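# Eject the used pipette tip into the bin, then rehang

## Task

Remove the used tip from the pipette and get it into the waste bin, for example by pressing the tip-ejector button that sits next to the plunger. The tip may be released to drop only after at least half of it is already below the bin's rim; a drop from any higher point is an immediate failure. The bin must stay upright. The used tip may contact nothing except the pipette and the bin, and any other contact is an immediate failure. Afterwards, return the pipette to its rack, hanging by its finger rest, upright and at its original hanging height. Nothing counts as done if it only stays in place because the robot is holding it at the end. Nothing may be pushed or knocked off the table.

## Robot and tools

Robot: one six-joint arm (UR-type, joints shoulder pan, shoulder lift, elbow, wrist 1 to 3) carrying a right hand with index, middle and ring fingers plus a thumb, 16 finger motors in all. A fixed mast at the wrist on the palm side (hand-point x +0.05 to +0.10, z -0.16 to -0.11, out to y +0.06 m) can collide with things. Only the rubber fingertip caps grip well.

Frames. Scene frame: origin on the table top under the arm base, +z up, +y to the left when looking along +x; state lines give end_effector_position (m) and end_effector_quat_wxyz in this frame, plus velocities. Hand-point frame: the point where thumb tip meets index and middle tips in a pinch; +z runs along straightened fingers toward the tips, +x across the palm away from the thumb, +y out of the palm face (palm surface at y = -0.062 m). Bending fingers move their tips toward +y.

A row is a flat list of 24 numbers, each in [-1, 1], one list for the single arm, in this order: dx, dy, dz, rx, ry, rz, then index_mcp, index_abd, index_pip, index_dip, middle_mcp, middle_abd, middle_pip, middle_dip, ring_mcp, ring_abd, ring_pip, ring_dip, thumb_cmc, thumb_axl, thumb_mcp, thumb_ipl, current_limit, speed.
- dx..rz are an offset, not a pose, given in the hand point's own axes. They are counted from the hand-point pose printed in the most recent result that shows it (before any such result in the scene, and for later calls in the same reply, from where the robot stands when the action begins). Every row in an action uses that same base, not the previous row. Scale: 1.0 = 0.6 m for dx/dy/dz and 180 degrees for the rotation vector rx, ry, rz. All zeros means return to the base pose, not stay still. Each control step clips the commanded pose to within 100 mm and 16 degrees of the measured pose.
- The 16 finger numbers are absolute goal angles, mapped linearly between each hinge's stops. Finger mcp: +1 = -18 deg, -1 = +128 deg, straight near +0.75 (toward -1 curls toward the palm). abd: straight at 0.00, -1 swings away from the thumb. pip straight near +0.58, dip near +0.70. thumb_cmc straight (flat beside palm) near +0.71, toward -1 brings it in front of the palm; thumb_axl straight near +0.68 (about -0.40 is a quarter turn); thumb_mcp near +0.23 and thumb_ipl near +0.17 straight.
- current_limit: -1 to +1 maps to 0 to 550 mA cap for all motors (minimum 11 mA); low values weaken and slow fingers. speed: set-point rate is (speed+1)/2 of 5.9 rad/s. Initial values +0.4 and -0.6; the last values written persist.

Tools.
execute_actions(actions, pictures): actions is an empty list (just report state) or one item. With "rows" (1 to 15 rows) and "steps" (1 to 15, default 15, each 1/30 s) it runs an action; the last row repeats if rows are fewer than steps. Without rows, {"steps": n} with n up to 300 waits, counting from the previous result, reply time included. pictures true/false controls camera images.
move(target, speed, stop_force): target is one 24-number row as above (offset in hand-point axes from the last shown pose). The hand point follows a straight path lasting 0.5 to 10 s; speed in m/s, 0.002 to 0.5, default 0.25 (turning up to twice that in rad/s). stop_force in N, 9 to 40, ends the path when the wrist sensor sees that much extra push along the line to the target; the hand then backs up two steps and holds. Not usable in the first 0.2 s, unreliable on turning moves; omit it when moving away from something you press on. The path ignores obstacles.
wait(seconds): 0 to 10 s, sends nothing new.
zoom_image(camera, region): camera is cam_head_left, cam_head_right, cam_high, cam_low or cam_wrist; region [x0, y0, x1, y1] pixels, top-left origin, at most 504 by 504.
read_manual(section): licence texts only.
finished_scene(scene): ends scene 1 or 2 irreversibly and reports success.

Results. State line with pose and velocities; Wrist force and Wrist torque in hand-point axes (force points from surface into arm, noise up to 2.4 N, offset up to 4 N, saturates near 50 N). Hand lists per motor: hand_goal (written goals; repeating them keeps a grip), hand_measured (repeating these loosens a grip), hand_current_ma (positive pushes toward -1), hand_state (moving, goal, blocked, overload), hand_current_limit, hand_speed. "Hand target" gives the pose the controller drives toward. A move adds a "move:" line: done, off_target, moving, held, fault, or contact (stop_force ended it), plus limits such as paced (pose clipped) or held (clearance check blocked steps), and distance from target. "pose unreachable" and HELD mark steps altered or blocked by the clearance check. The arm lags about 0.17 s and may fall short after big moves; check the pose and send the rest.

Avoid: a torque at a joint load limit (wrist joints 25.2 N m) or 150 N anywhere causes a 10 s stop and skips the rest of the call; the arm is stiff, so aim only slightly past contact and go slowly. A finger motor at 495 mA or more for 5 s shuts down for 10 s. Motors over 85 C brake the arm. Do not drop the tip from above the rim, let it touch anything but pipette or bin, tip the bin, or knock anything off the table; avoid slams, slips and hard pushes.

Each tool is called after ">>>" as name(argument=value, ...) on one line, values as JSON.

## Session

>>> execute_actions(actions=[])

Scene clock: 0.00 s of 9600.00 s.
end_effector_position=(+0.7261, -0.2135, +0.3192) hand_goal=(+0.754, +0.000, +0.576, +0.696, +0.754, +0.000, +0.576, +0.696, +0.754, +0.000, +0.576, +0.696, +0.714, +0.678, +0.226, +0.168) hand_measured=(+0.754, +0.000, +0.576, +0.696, +0.754, +0.000, +0.576, +0.696, +0.754, +0.000, +0.576, +0.696, +0.714, +0.678, +0.226, +0.168) hand_current_ma=(+0, +0, +0, +0, +0, +0, +0, +0, +0, +0, +0, +0, +0, +0, +0, +0) hand_state=(goal, goal, goal, goal, goal, goal, goal, goal, goal, goal, goal, goal, goal, goal, goal, goal) hand_current_limit=0.40 hand_speed=-0.60 end_effector_quat_wxyz=(+0.044, +0.179, +0.974, +0.132) end_effector_velocity=(-0.000, -0.000, +0.000) end_effector_angular_velocity=(+0.001, +0.001, -0.000)
Joint positions: [-0.661 -1.001  1.188 -1.712 -1.285 -1.887]
Joint velocities: [-0.    -0.001  0.001  0.001  0.    -0.   ]
Wrist force (N, on the end effector, along its own x y z axes, offset not removed): no reading
Wrist torque (N m, same axes, about the end effector's origin, offset not removed): no reading
Hand target: +0.726, -0.214, +0.319; +0.044, +0.179, +0.974, +0.132

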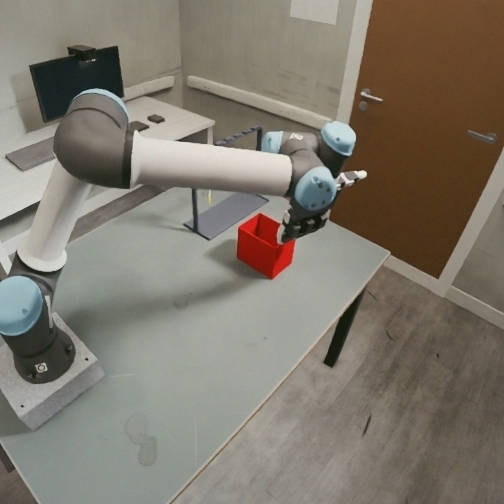

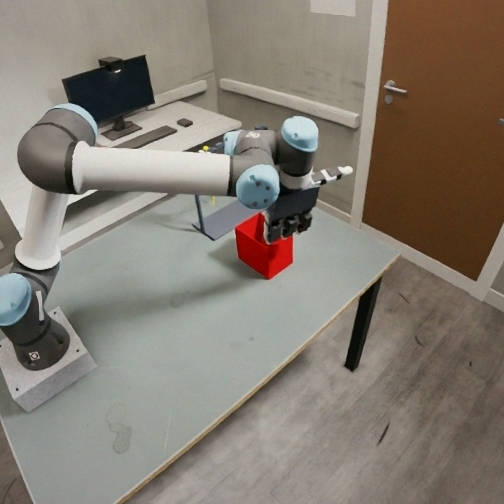

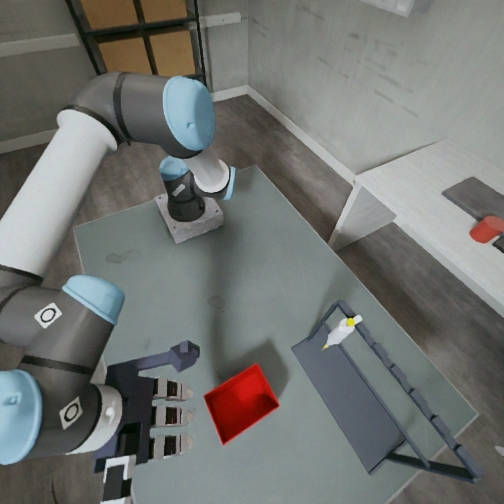

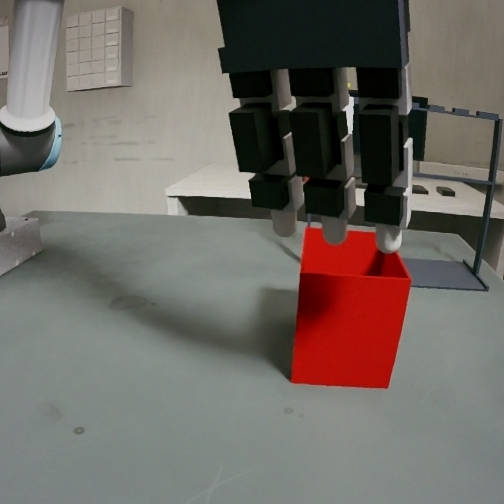

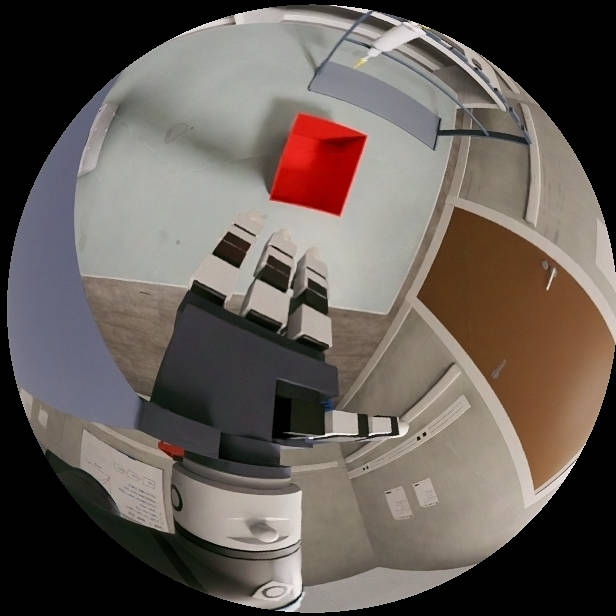

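>>> zoom_image(camera="cam_high", region=[290, 280, 410, 400])

>>> zoom_image(camera="cam_wrist", region=[320, 0, 460, 100])

Region (290, 280, 410, 400) of cam_high's 504x504 image, scaled by 4.200, with more detail than that image has.

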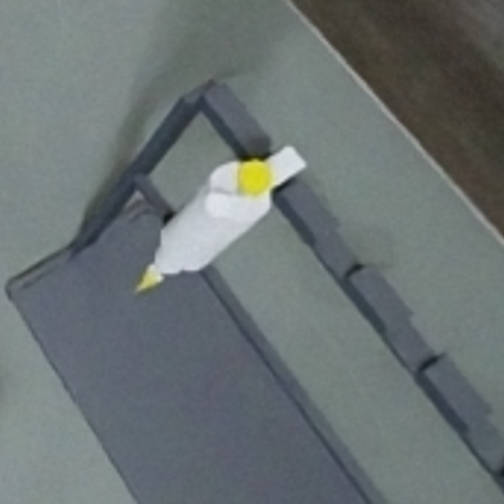

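Region (320, 0, 460, 100) of cam_wrist's 616x616 image, scaled by 3.600, with more detail than that image has; it fills the top 360 rows of this view, and the rest is white.

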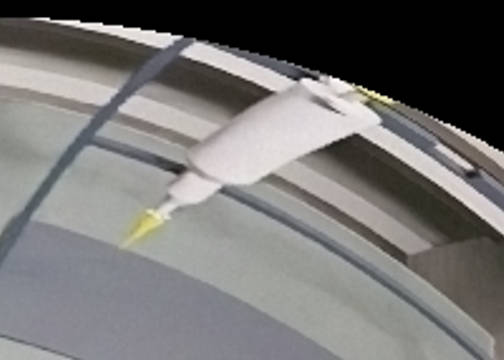

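>>> move(target=[0.5,-0.15,-0.1,0.0847,0.0283,-0.115,0.75,0,0.58,0.7,0.75,0,0.58,0.7,0.75,0,0.58,0.7,0.71,0.68,0.23,0.17,0.4,-0.6])

>>> zoom_image(camera="cam_low", region=[270, 50, 504, 300])

>>> zoom_image(camera="cam_head_left", region=[160, 110, 310, 260])

Scene clock: 11.83 s of 9600.00 s.
end_effector_position=(+0.4082, -0.2010, +0.3413) hand_goal=(+0.750, +0.000, +0.580, +0.700, +0.750, +0.000, +0.580, +0.700, +0.750, +0.000, +0.580, +0.700, +0.710, +0.680, +0.230, +0.170) hand_measured=(+0.752, +0.000, +0.578, +0.698, +0.752, +0.000, +0.578, +0.698, +0.752, +0.000, +0.578, +0.698, +0.712, +0.678, +0.222, +0.168) hand_current_ma=(+8, +0, -10, -13, +8, +0, -10, -13, +8, +0, -10, -13, +14, -14, -53, -16) hand_state=(goal, goal, goal, goal, goal, goal, goal, goal, goal, goal, goal, goal, goal, goal, goal, goal) hand_current_limit=0.40 hand_speed=-0.60 end_effector_quat_wxyz=(-0.001, -0.000, +1.000, +0.000) end_effector_velocity=(-0.002, +0.000, +0.001) end_effector_angular_velocity=(-0.000, +0.000, +0.002)
Joint positions: [-0.92  -1.621  1.855 -1.803 -1.561 -2.502]
Joint velocities: [-0.003 -0.005  0.003  0.002 -0.    -0.005]
Wrist force (N, on the end effector, along its own x y z axes, offset not removed): [-0.7 -1.5 0.4]
Wrist torque (N m, same axes, about the end effector's origin, offset not removed): [-0.43 -0.04 -0.02]
Hand target: +0.408, -0.201, +0.341; -0.001, -0.000, +1.000, +0.000
Off the commanded pose: 0.000 m, 0 deg.
After step 90, 6.87 s passed at rest.
move: done
camera_calibration (this result's frames):
cam_wrist: T_world_to_cam=[[0.810993, 0.584904, 0.0133141, -0.189092], [0.388724, -0.55571, 0.734901, -0.565969], [0.437245, -0.590824, -0.678044, 0.0660429], [0, 0, 0, 1]] pos_world=[0.344481, -0.164895, 0.463229]

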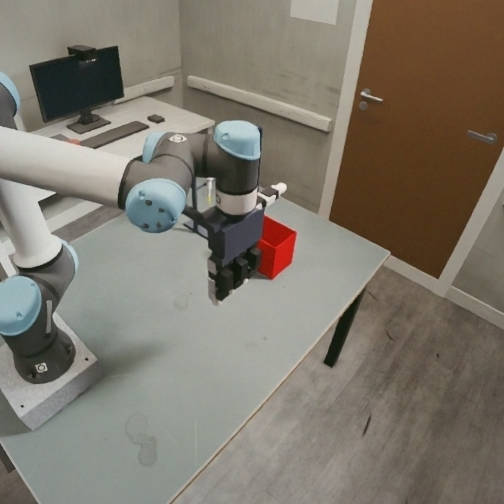

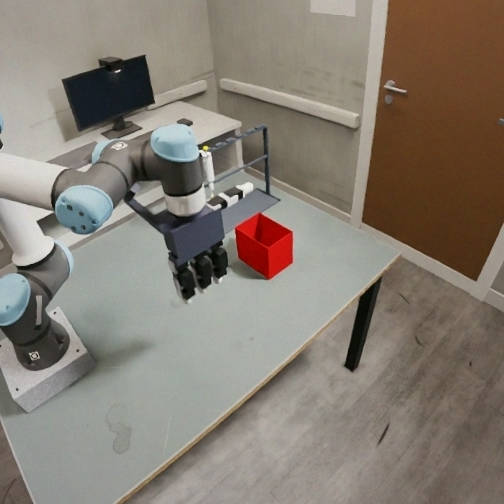

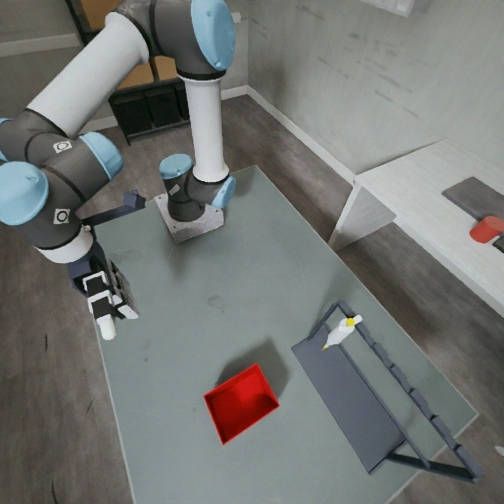

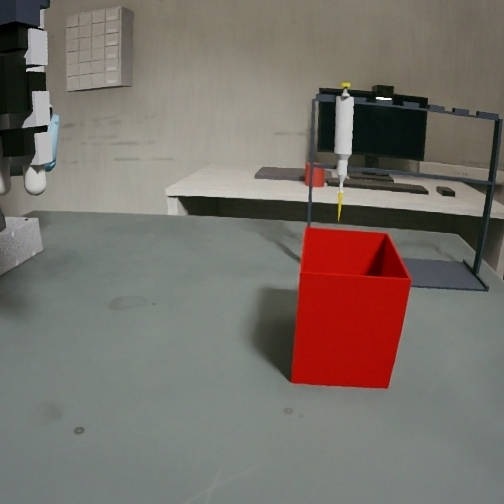

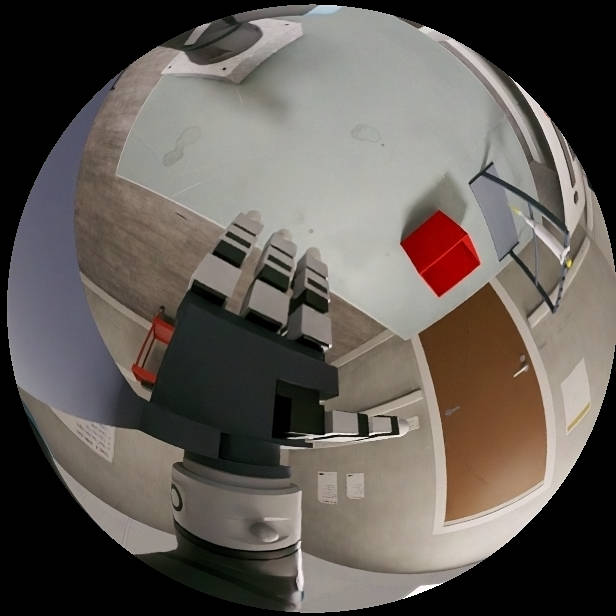

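Region (270, 50, 504, 300) of cam_low's 504x504 image, scaled by 2.016, with more detail than that image has; it fills the left 472 columns of this view, and the rest is white.

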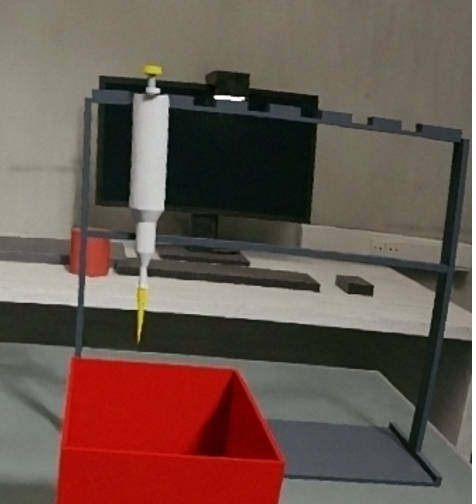

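Region (160, 110, 310, 260) of cam_head_left's 504x504 image, scaled by 3.360, with more detail than that image has.

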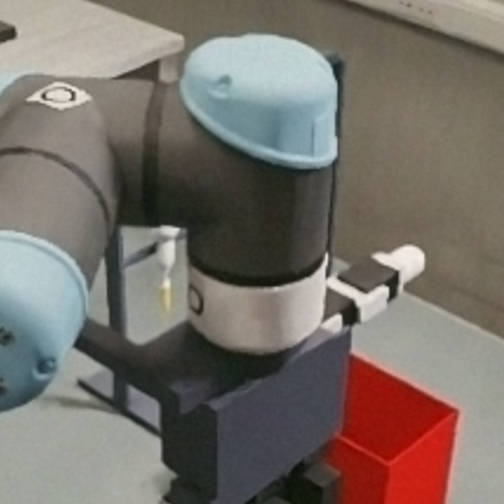

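>>> zoom_image(camera="cam_low", region=[310, 70, 380, 140])

>>> zoom_image(camera="cam_head_right", region=[180, 120, 280, 220])

>>> zoom_image(camera="cam_wrist", region=[500, 190, 600, 290])

Region (310, 70, 380, 140) of cam_low's 504x504 image, scaled by 7.200, with more detail than that image has.

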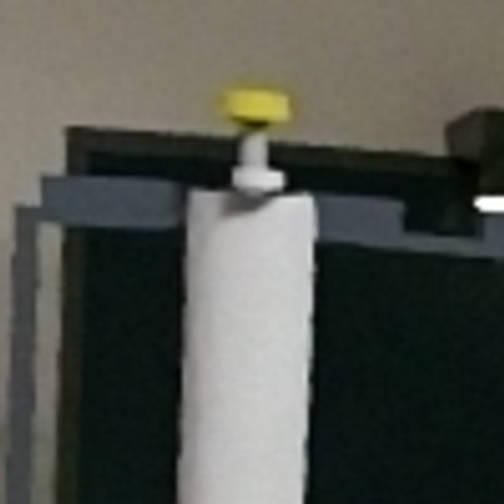

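Region (180, 120, 280, 220) of cam_head_right's 504x504 image, scaled by 5.040, with more detail than that image has.

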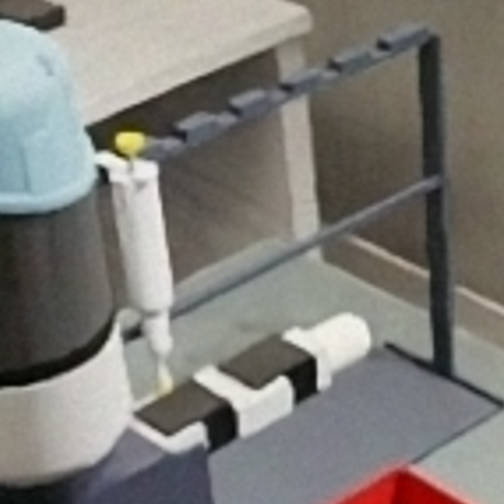

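Region (500, 190, 600, 290) of cam_wrist's 616x616 image, scaled by 5.040, with more detail than that image has.

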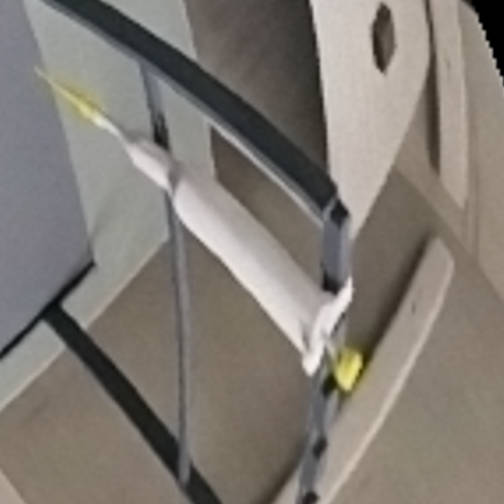

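>>> move(target=[-0.45,0.45,-0.15,0.3849,-0.3849,-0.3849,0.27,-0.12,0.29,0.33,0.9,-0.5,-0.88,0.12,0.9,-0.5,0.58,0.7,-0.6,0.68,0.06,0.1,0.4,-0.6])

Scene clock: 48.40 s of 9600.00 s.
end_effector_position=(+0.6789, +0.0685, +0.4320) hand_goal=(+0.270, -0.120, +0.290, +0.330, +0.900, -0.500, -0.880, +0.120, +0.900, -0.500, +0.580, +0.700, -0.600, +0.680, +0.060, +0.100) hand_measured=(+0.264, -0.118, +0.290, +0.332, +0.894, -0.496, -0.878, +0.124, +0.892, -0.498, +0.578, +0.698, -0.602, +0.678, +0.060, +0.100) hand_current_ma=(-38, +9, +5, +14, -38, +14, +16, +18, -48, +11, -10, -13, -7, -14, -3, +3) hand_state=(goal, goal, goal, goal, goal, goal, goal, goal, goal, goal, goal, goal, goal, goal, goal, goal) hand_current_limit=0.40 hand_speed=-0.60 end_effector_quat_wxyz=(+0.500, -0.499, +0.501, -0.500) end_effector_velocity=(+0.002, +0.001, +0.000) end_effector_angular_velocity=(-0.005, -0.006, +0.006)
Joint positions: [-0.194 -1.311  1.932 -3.771 -1.369 -3.131]
Joint velocities: [ 0.001  0.005 -0.004 -0.006  0.004 -0.004]
Wrist force (N, on the end effector, along its own x y z axes, offset not removed): [0.9 -2.1 0.7]
Wrist torque (N m, same axes, about the end effector's origin, offset not removed): [-0.28 -0.03 0.18]
Hand target: +0.679, +0.069, +0.432; +0.500, -0.499, +0.501, -0.500
Off the commanded pose: 0.001 m, 0 deg.
After step 90, 28.83 s passed at rest.
move: done
camera_calibration (this result's frames):
cam_wrist: T_world_to_cam=[[-0.0117008, 0.812434, -0.582935, 0.233119], [-0.734608, 0.388528, 0.556235, 0.187054], [0.678391, 0.434738, 0.592275, -0.614366], [0, 0, 0, 1]] pos_world=[0.556919, 0.00501859, 0.395721]

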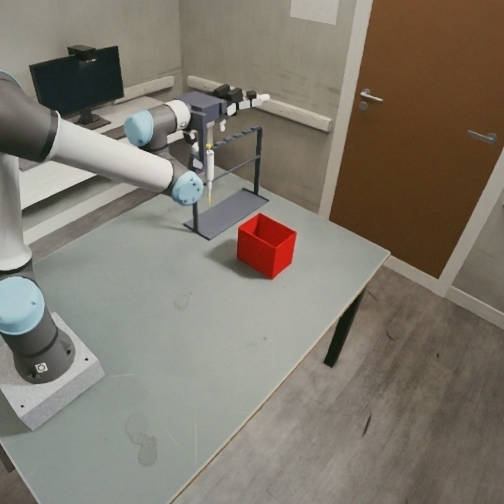

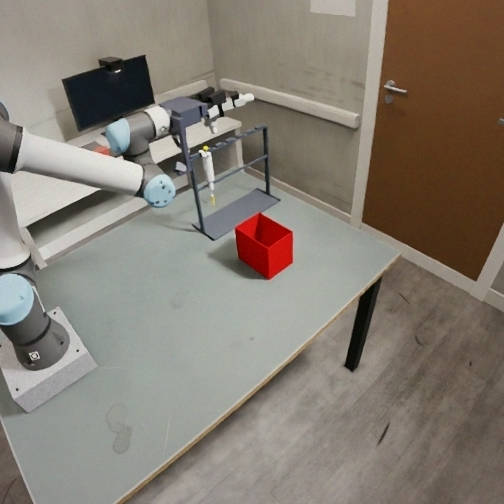

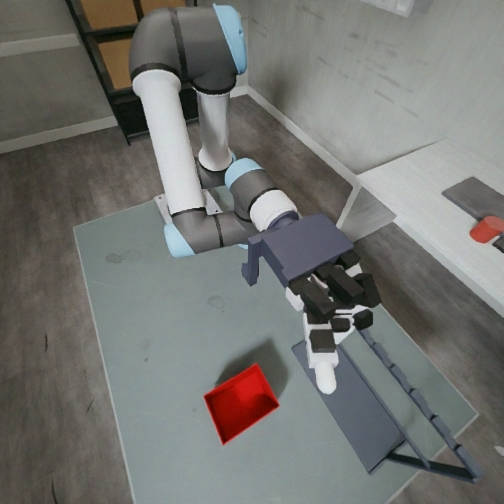

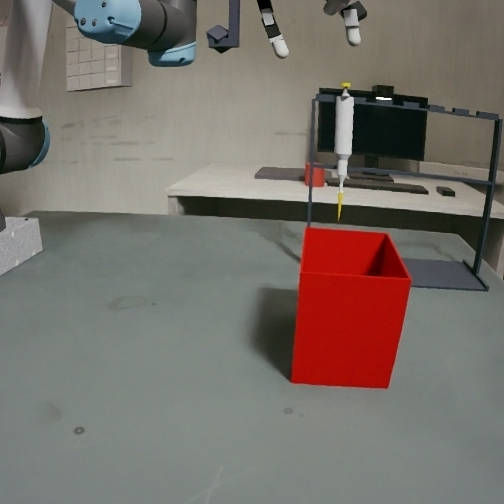

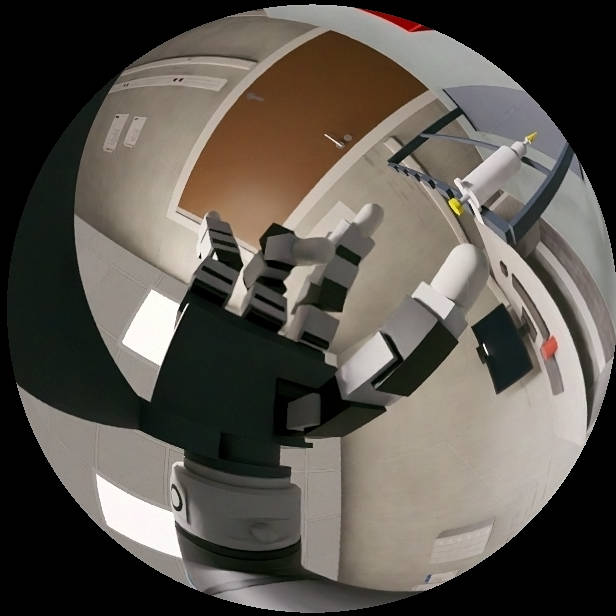

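>>> move(target=[-0.01,0.21,0.097,0,0,0,0.27,-0.12,0.29,0.33,0.9,-0.5,-0.88,0.12,0.9,-0.5,0.58,0.7,-0.6,0.68,0.06,0.1,0.4,-0.6], speed=0.12)

>>> move(target=[-0.06,0,0,0,0,0,0.27,-0.12,0.29,0.33,0.9,-0.5,-0.88,0.12,0.9,-0.5,0.58,0.7,-0.6,0.68,0.06,0.1,0.4,-0.6], speed=0.04)

>>> zoom_image(camera="cam_low", region=[270, 30, 430, 190])

>>> zoom_image(camera="cam_wrist", region=[260, 150, 520, 410])

Scene clock: 54.40 s of 9600.00 s.
end_effector_position=(+0.7368, +0.0749, +0.3060) hand_goal=(+0.270, -0.120, +0.290, +0.330, +0.900, -0.500, -0.880, +0.120, +0.900, -0.500, +0.580, +0.700, -0.600, +0.680, +0.060, +0.100) hand_measured=(+0.262, -0.118, +0.290, +0.332, +0.894, -0.496, -0.878, +0.124, +0.890, -0.498, +0.578, +0.698, -0.602, +0.678, +0.060, +0.100) hand_current_ma=(-40, +9, +4, +14, -38, +14, +15, +18, -50, +11, -10, -13, -7, -14, -3, +3) hand_state=(goal, goal, goal, goal, goal, goal, goal, goal, goal, goal, goal, goal, goal, goal, goal, goal) hand_current_limit=0.40 hand_speed=-0.60 end_effector_quat_wxyz=(+0.500, -0.499, +0.501, -0.500) end_effector_velocity=(+0.001, +0.000, -0.001) end_effector_angular_velocity=(+0.000, -0.002, +0.000)
Joint positions: [-0.155 -0.987  1.848 -4.011 -1.408 -3.132]
Joint velocities: [ 0.001  0.005 -0.004 -0.004 -0.     0.001]
Wrist force (N, on the end effector, along its own x y z axes, offset not removed): [0.4 -0.8 -2.3]
Wrist torque (N m, same axes, about the end effector's origin, offset not removed): [0.08 0.09 0.21]
Hand target: +0.737, +0.075, +0.306; +0.500, -0.499, +0.501, -0.500
Off the commanded pose: 0.000 m, 0 deg.
After step 90, 1.30 s passed at rest.
move: done
camera_calibration (this result's frames):
cam_wrist: T_world_to_cam=[[-0.0117075, 0.81247, -0.582885, 0.155136], [-0.73461, 0.388488, 0.55626, 0.297185], [0.678388, 0.434706, 0.592301, -0.581762], [0, 0, 0, 1]] pos_world=[0.614792, 0.0113986, 0.269692]

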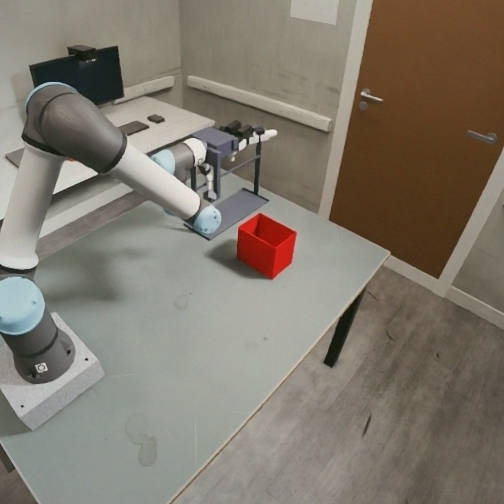

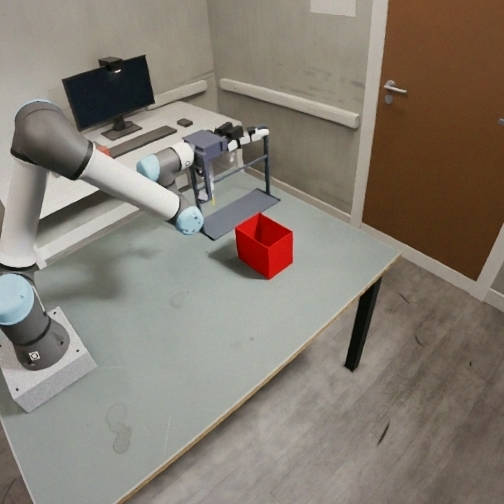

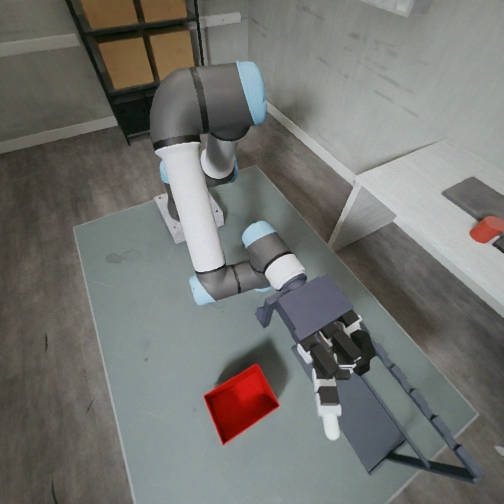

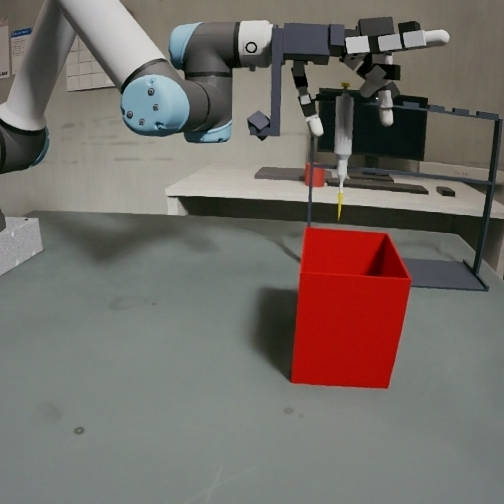

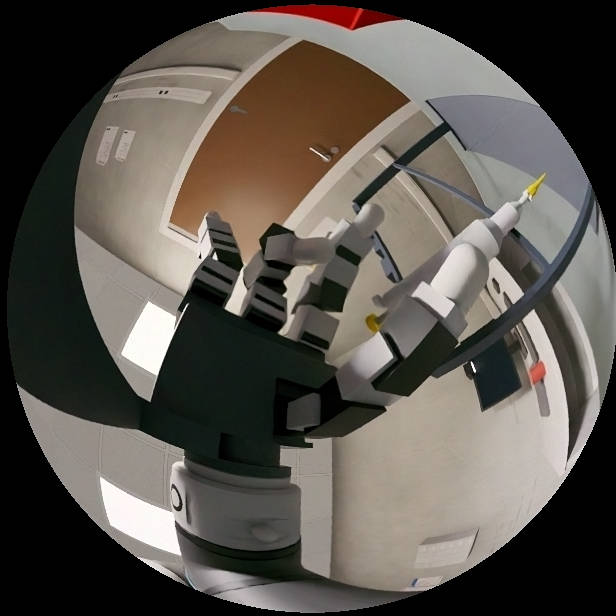

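Scene clock: 55.67 s of 9600.00 s.
end_effector_position=(+0.7368, +0.1106, +0.3061) hand_goal=(+0.270, -0.120, +0.290, +0.330, +0.900, -0.500, -0.880, +0.120, +0.900, -0.500, +0.580, +0.700, -0.600, +0.680, +0.060, +0.100) hand_measured=(+0.262, -0.118, +0.290, +0.332, +0.894, -0.496, -0.878, +0.124, +0.890, -0.498, +0.578, +0.698, -0.602, +0.678, +0.060, +0.100) hand_current_ma=(-40, +9, +4, +14, -38, +14, +15, +18, -50, +11, -10, -13, -7, -13, -3, +3) hand_state=(goal, goal, goal, goal, goal, goal, goal, goal, goal, goal, goal, goal, goal, goal, goal, goal) hand_current_limit=0.40 hand_speed=-0.60 end_effector_quat_wxyz=(+0.500, -0.499, +0.501, -0.500) end_effector_velocity=(+0.000, +0.002, +0.001) end_effector_angular_velocity=(+0.000, -0.002, -0.001)
Joint positions: [-0.083 -0.979  1.832 -4.003 -1.48  -3.132]
Joint velocities: [ 0.005  0.001 -0.002 -0.001 -0.006  0.   ]
Wrist force (N, on the end effector, along its own x y z axes, offset not removed): [-3.8 -2.9 -1.1]
Wrist torque (N m, same axes, about the end effector's origin, offset not removed): [-0.36 0.47 -0.30]
Hand target: +0.737, +0.111, +0.306; +0.500, -0.499, +0.501, -0.500
Off the commanded pose: 0.000 m, 0 deg.
move: done
camera_calibration (this result's frames):
cam_wrist: T_world_to_cam=[[-0.0117185, 0.812547, -0.582778, 0.12613], [-0.73463, 0.388395, 0.556298, 0.283262], [0.678367, 0.434645, 0.59237, -0.597427], [0, 0, 0, 1]] pos_world=[0.614845, 0.0471648, 0.269825]

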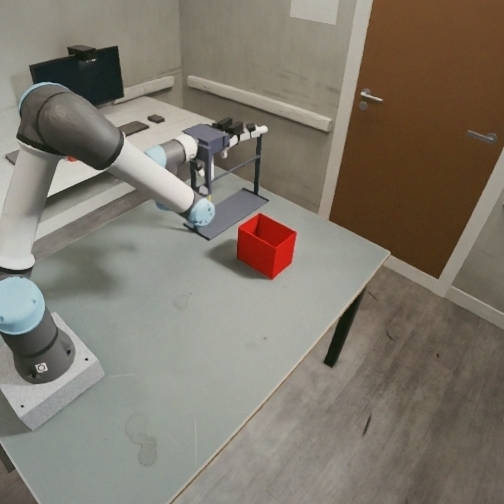

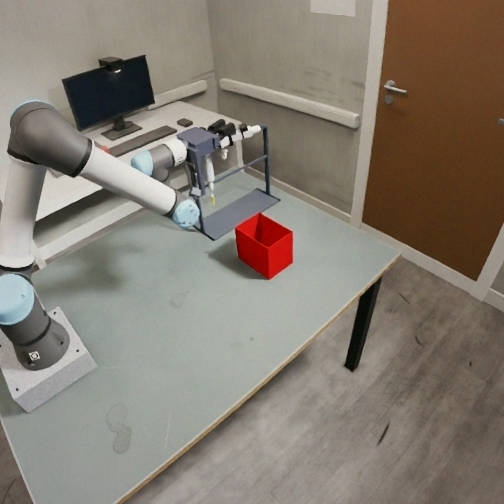

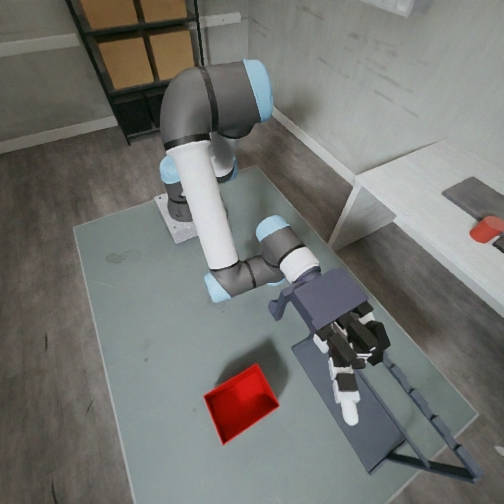

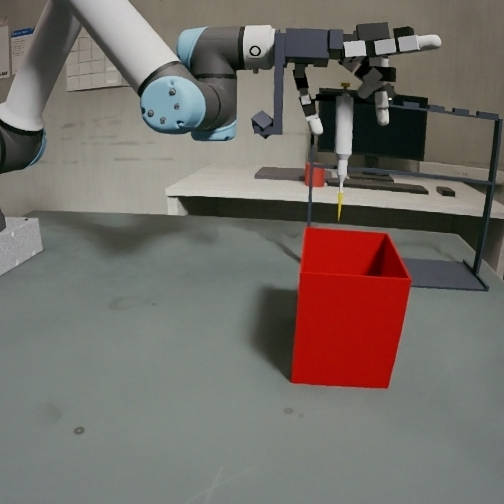

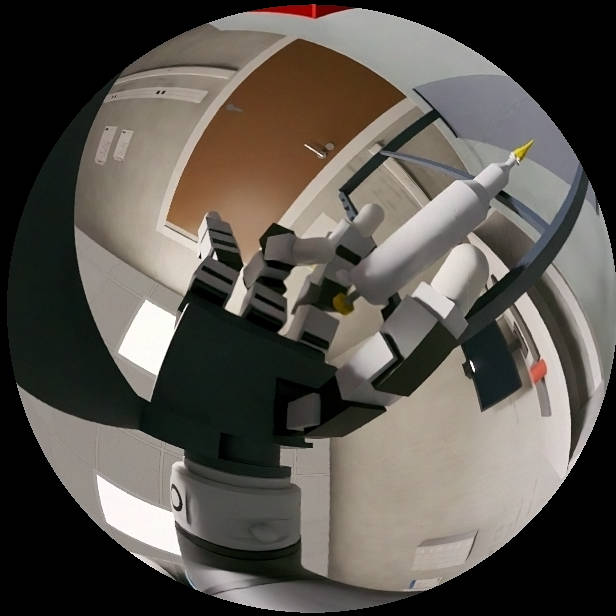

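Region (270, 30, 430, 190) of cam_low's 504x504 image, scaled by 3.150, with more detail than that image has.

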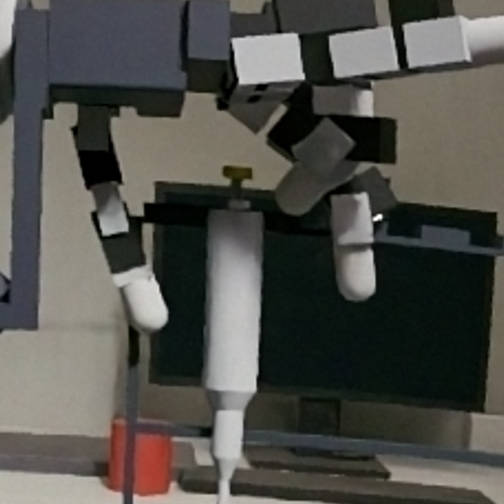

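Region (260, 150, 520, 410) of cam_wrist's 616x616 image, scaled by 1.938, with more detail than that image has.

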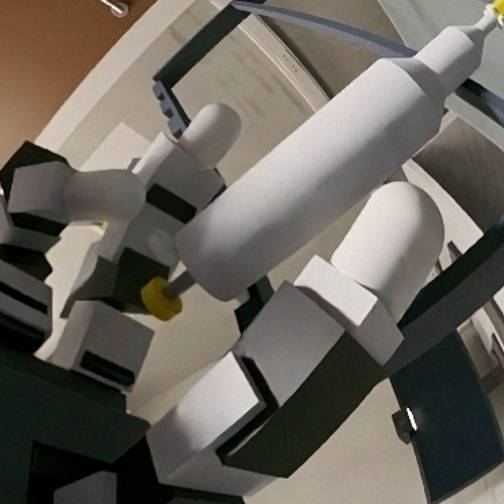

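>>> move(target=[-0.024,0,-0.02,0,0,0,0.2,-0.12,0.25,0.3,1,0,-0.9,-0.4,0.9,-0.5,0.58,0.7,-0.6,0.68,-0.05,0.05,0.4,-0.6], speed=0.015)

>>> zoom_image(camera="cam_low", region=[270, 30, 430, 190])

>>> zoom_image(camera="cam_wrist", region=[260, 150, 520, 410])

Scene clock: 60.93 s of 9600.00 s.
end_effector_position=(+0.7250, +0.1249, +0.3062) hand_goal=(+0.200, -0.120, +0.250, +0.300, +1.000, +0.000, -0.900, -0.400, +0.900, -0.500, +0.580, +0.700, -0.600, +0.680, -0.050, +0.050) hand_measured=(+0.194, -0.126, +0.252, +0.302, +0.982, -0.004, -0.898, -0.396, +0.890, -0.498, +0.578, +0.698, -0.602, +0.678, -0.044, +0.054) hand_current_ma=(-32, -29, +6, +14, -105, -15, +14, +20, -50, +11, -10, -13, -14, -13, +43, +27) hand_state=(goal, goal, goal, goal, goal, goal, goal, goal, goal, goal, goal, goal, goal, goal, goal, goal) hand_current_limit=0.40 hand_speed=-0.60 end_effector_quat_wxyz=(+0.500, -0.499, +0.501, -0.500) end_effector_velocity=(-0.002, +0.002, +0.000) end_effector_angular_velocity=(-0.000, -0.001, +0.000)
Joint positions: [-0.056 -0.994  1.861 -4.016 -1.507 -3.132]
Joint velocities: [ 0.004 -0.002  0.004 -0.003 -0.004 -0.   ]
Wrist force (N, on the end effector, along its own x y z axes, offset not removed): [1.1 -2.5 -1.5]
Wrist torque (N m, same axes, about the end effector's origin, offset not removed): [-0.18 0.02 0.16]
Hand target: +0.725, +0.125, +0.306; +0.500, -0.499, +0.501, -0.500
Off the commanded pose: 0.000 m, 0 deg.
After step 90, 0.77 s passed at rest.
move: done
camera_calibration (this result's frames):
cam_wrist: T_world_to_cam=[[-0.0117294, 0.812576, -0.582738, 0.114464], [-0.734633, 0.38836, 0.55632, 0.269023], [0.678364, 0.434623, 0.592389, -0.595655], [0, 0, 0, 1]] pos_world=[0.603047, 0.0613975, 0.269899]

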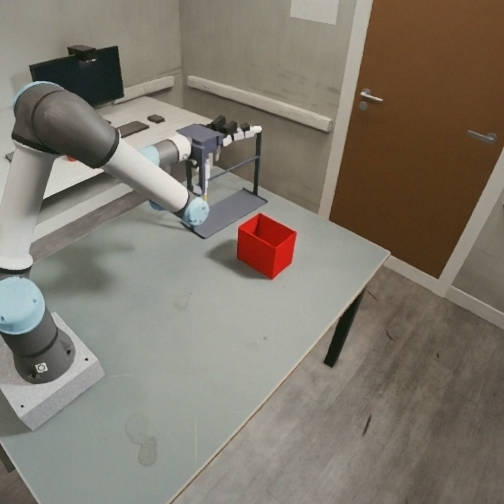

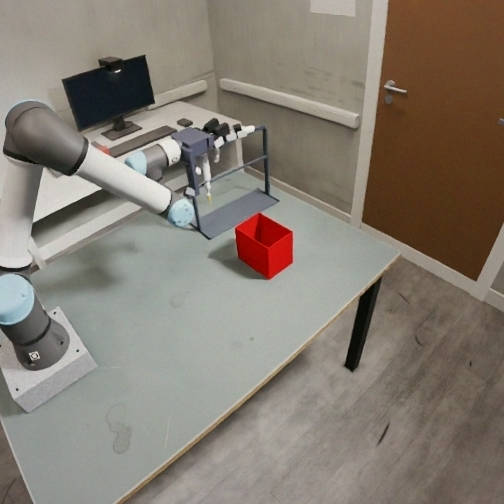

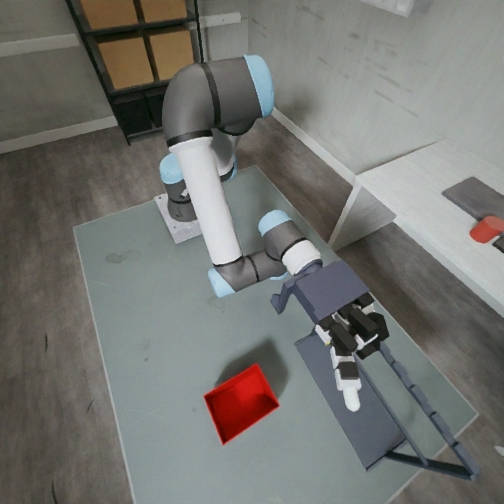

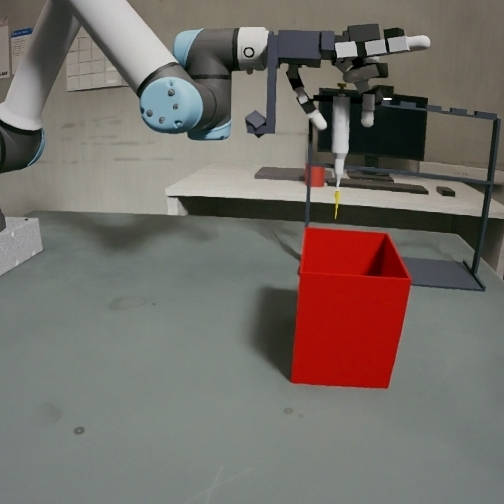

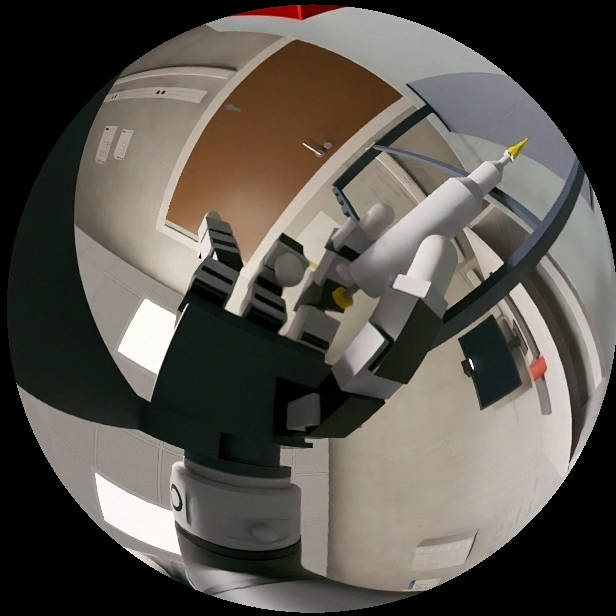

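Region (270, 30, 430, 190) of cam_low's 504x504 image, scaled by 3.150, with more detail than that image has.

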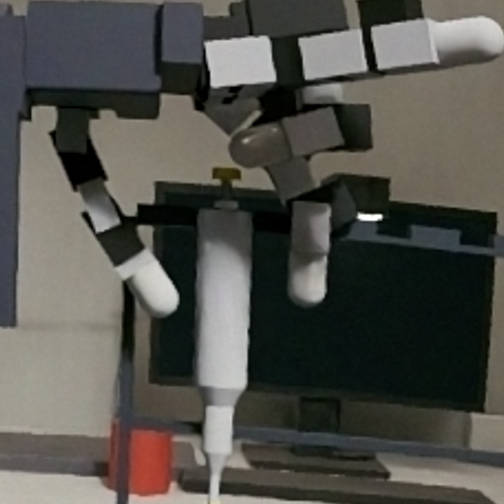

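Region (260, 150, 520, 410) of cam_wrist's 616x616 image, scaled by 1.938, with more detail than that image has.

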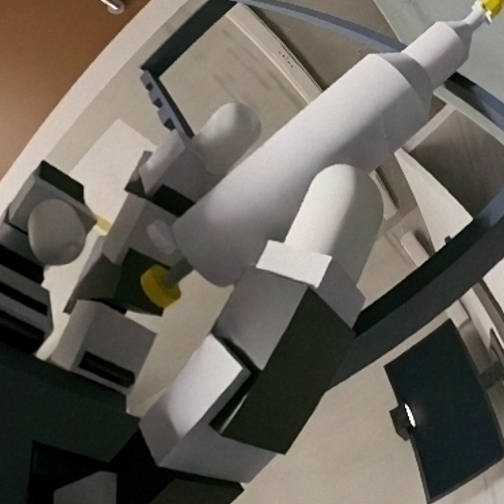

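>>> move(target=[0.006,0,-0.008,0,0,0,0.1,-0.08,0.22,0.26,1,0,-0.9,-0.4,0.9,-0.5,0.58,0.7,-0.54,0.68,-0.13,0.0,0.4,-0.7], speed=0.01)

>>> zoom_image(camera="cam_low", region=[270, 30, 430, 190])

>>> zoom_image(camera="cam_wrist", region=[260, 150, 520, 410])

Scene clock: 68.40 s of 9600.00 s.
end_effector_position=(+0.7204, +0.1214, +0.3062) hand_goal=(+0.100, -0.080, +0.220, +0.260, +1.000, +0.000, -0.900, -0.400, +0.900, -0.500, +0.580, +0.700, -0.540, +0.680, -0.130, +0.000) hand_measured=(+0.096, -0.082, +0.222, +0.262, +0.982, -0.004, -0.898, -0.396, +0.890, -0.498, +0.578, +0.698, -0.544, +0.678, -0.122, +0.004) hand_current_ma=(-22, -12, +11, +15, -105, -15, +14, +20, -50, +11, -10, -13, -23, -13, +59, +33) hand_state=(goal, goal, goal, goal, goal, goal, goal, goal, goal, goal, goal, goal, goal, goal, goal, goal) hand_current_limit=0.40 hand_speed=-0.70 end_effector_quat_wxyz=(+0.500, -0.499, +0.501, -0.500) end_effector_velocity=(-0.002, -0.001, +0.000) end_effector_angular_velocity=(-0.000, -0.000, +0.000)
Joint positions: [-0.063 -1.003  1.877 -4.024 -1.499 -3.132]
Joint velocities: [-0.003 -0.003  0.006 -0.003  0.003 -0.   ]
Wrist force (N, on the end effector, along its own x y z axes, offset not removed): [0.5 -0.8 -0.9]
Wrist torque (N m, same axes, about the end effector's origin, offset not removed): [-0.07 -0.02 0.22]
Hand target: +0.720, +0.121, +0.306; +0.500, -0.499, +0.501, -0.500
Off the commanded pose: 0.000 m, 0 deg.
After step 90, 3.63 s passed at rest.
move: done
camera_calibration (this result's frames):
cam_wrist: T_world_to_cam=[[-0.0117246, 0.812535, -0.582795, 0.117229], [-0.734627, 0.388405, 0.556295, 0.26697], [0.67837, 0.434659, 0.592356, -0.591016], [0, 0, 0, 1]] pos_world=[0.598426, 0.0579451, 0.269898]

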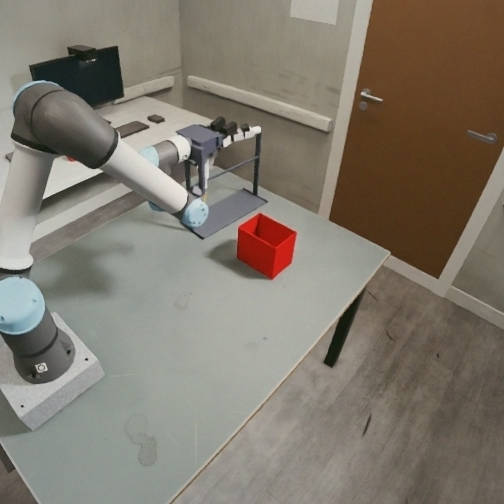

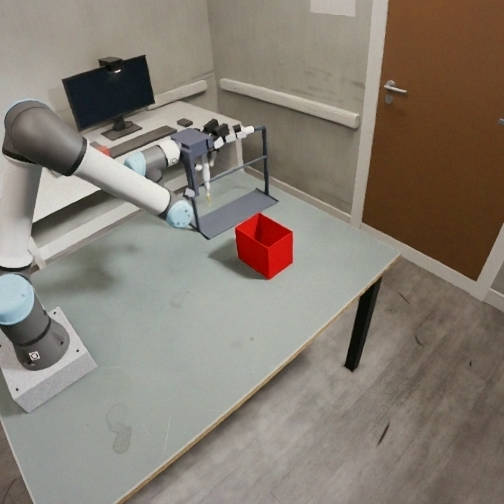

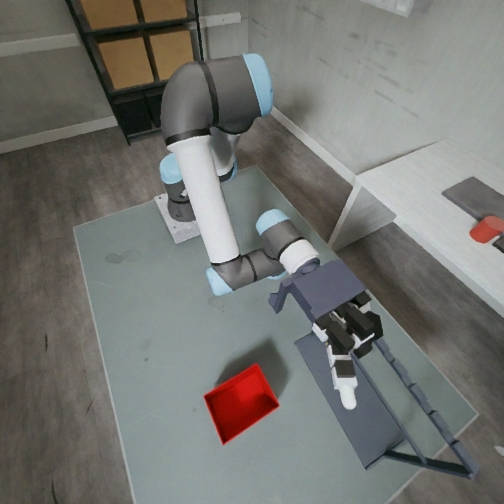

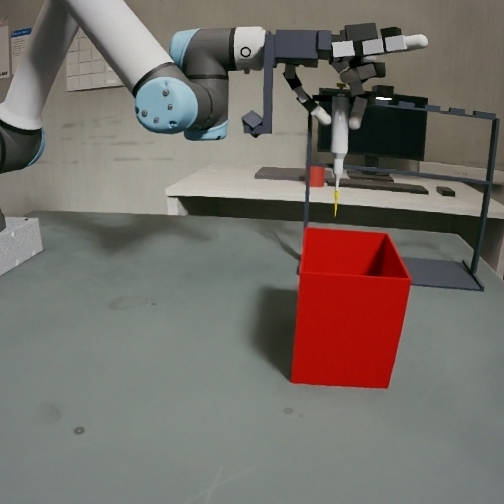

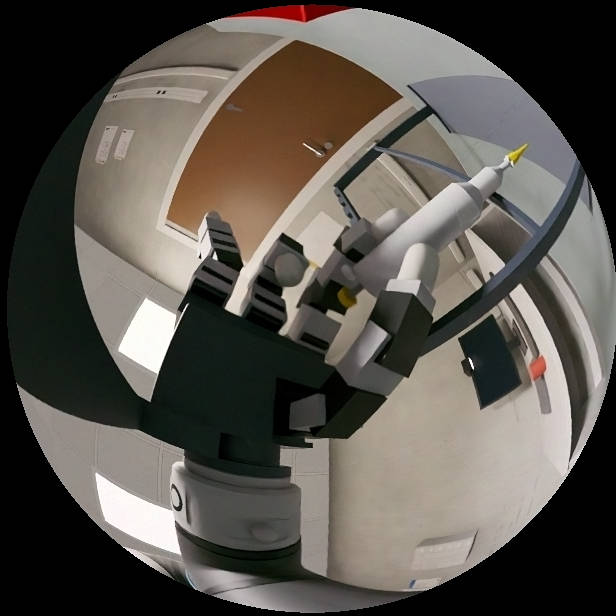

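Region (270, 30, 430, 190) of cam_low's 504x504 image, scaled by 3.150, with more detail than that image has.

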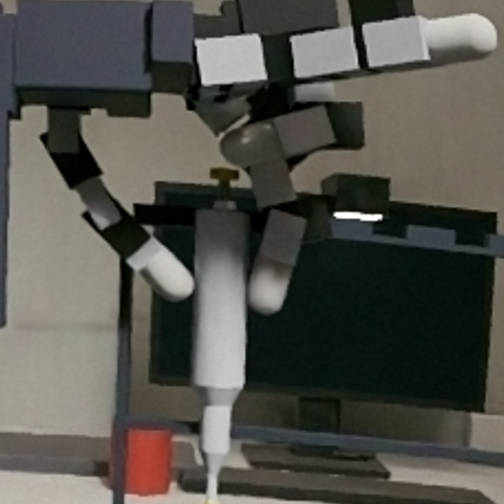

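Region (260, 150, 520, 410) of cam_wrist's 616x616 image, scaled by 1.938, with more detail than that image has.

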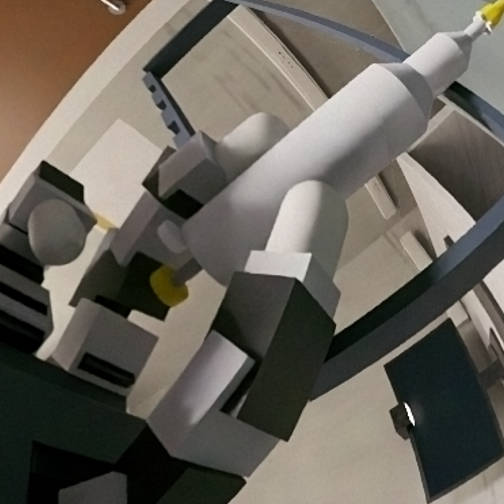

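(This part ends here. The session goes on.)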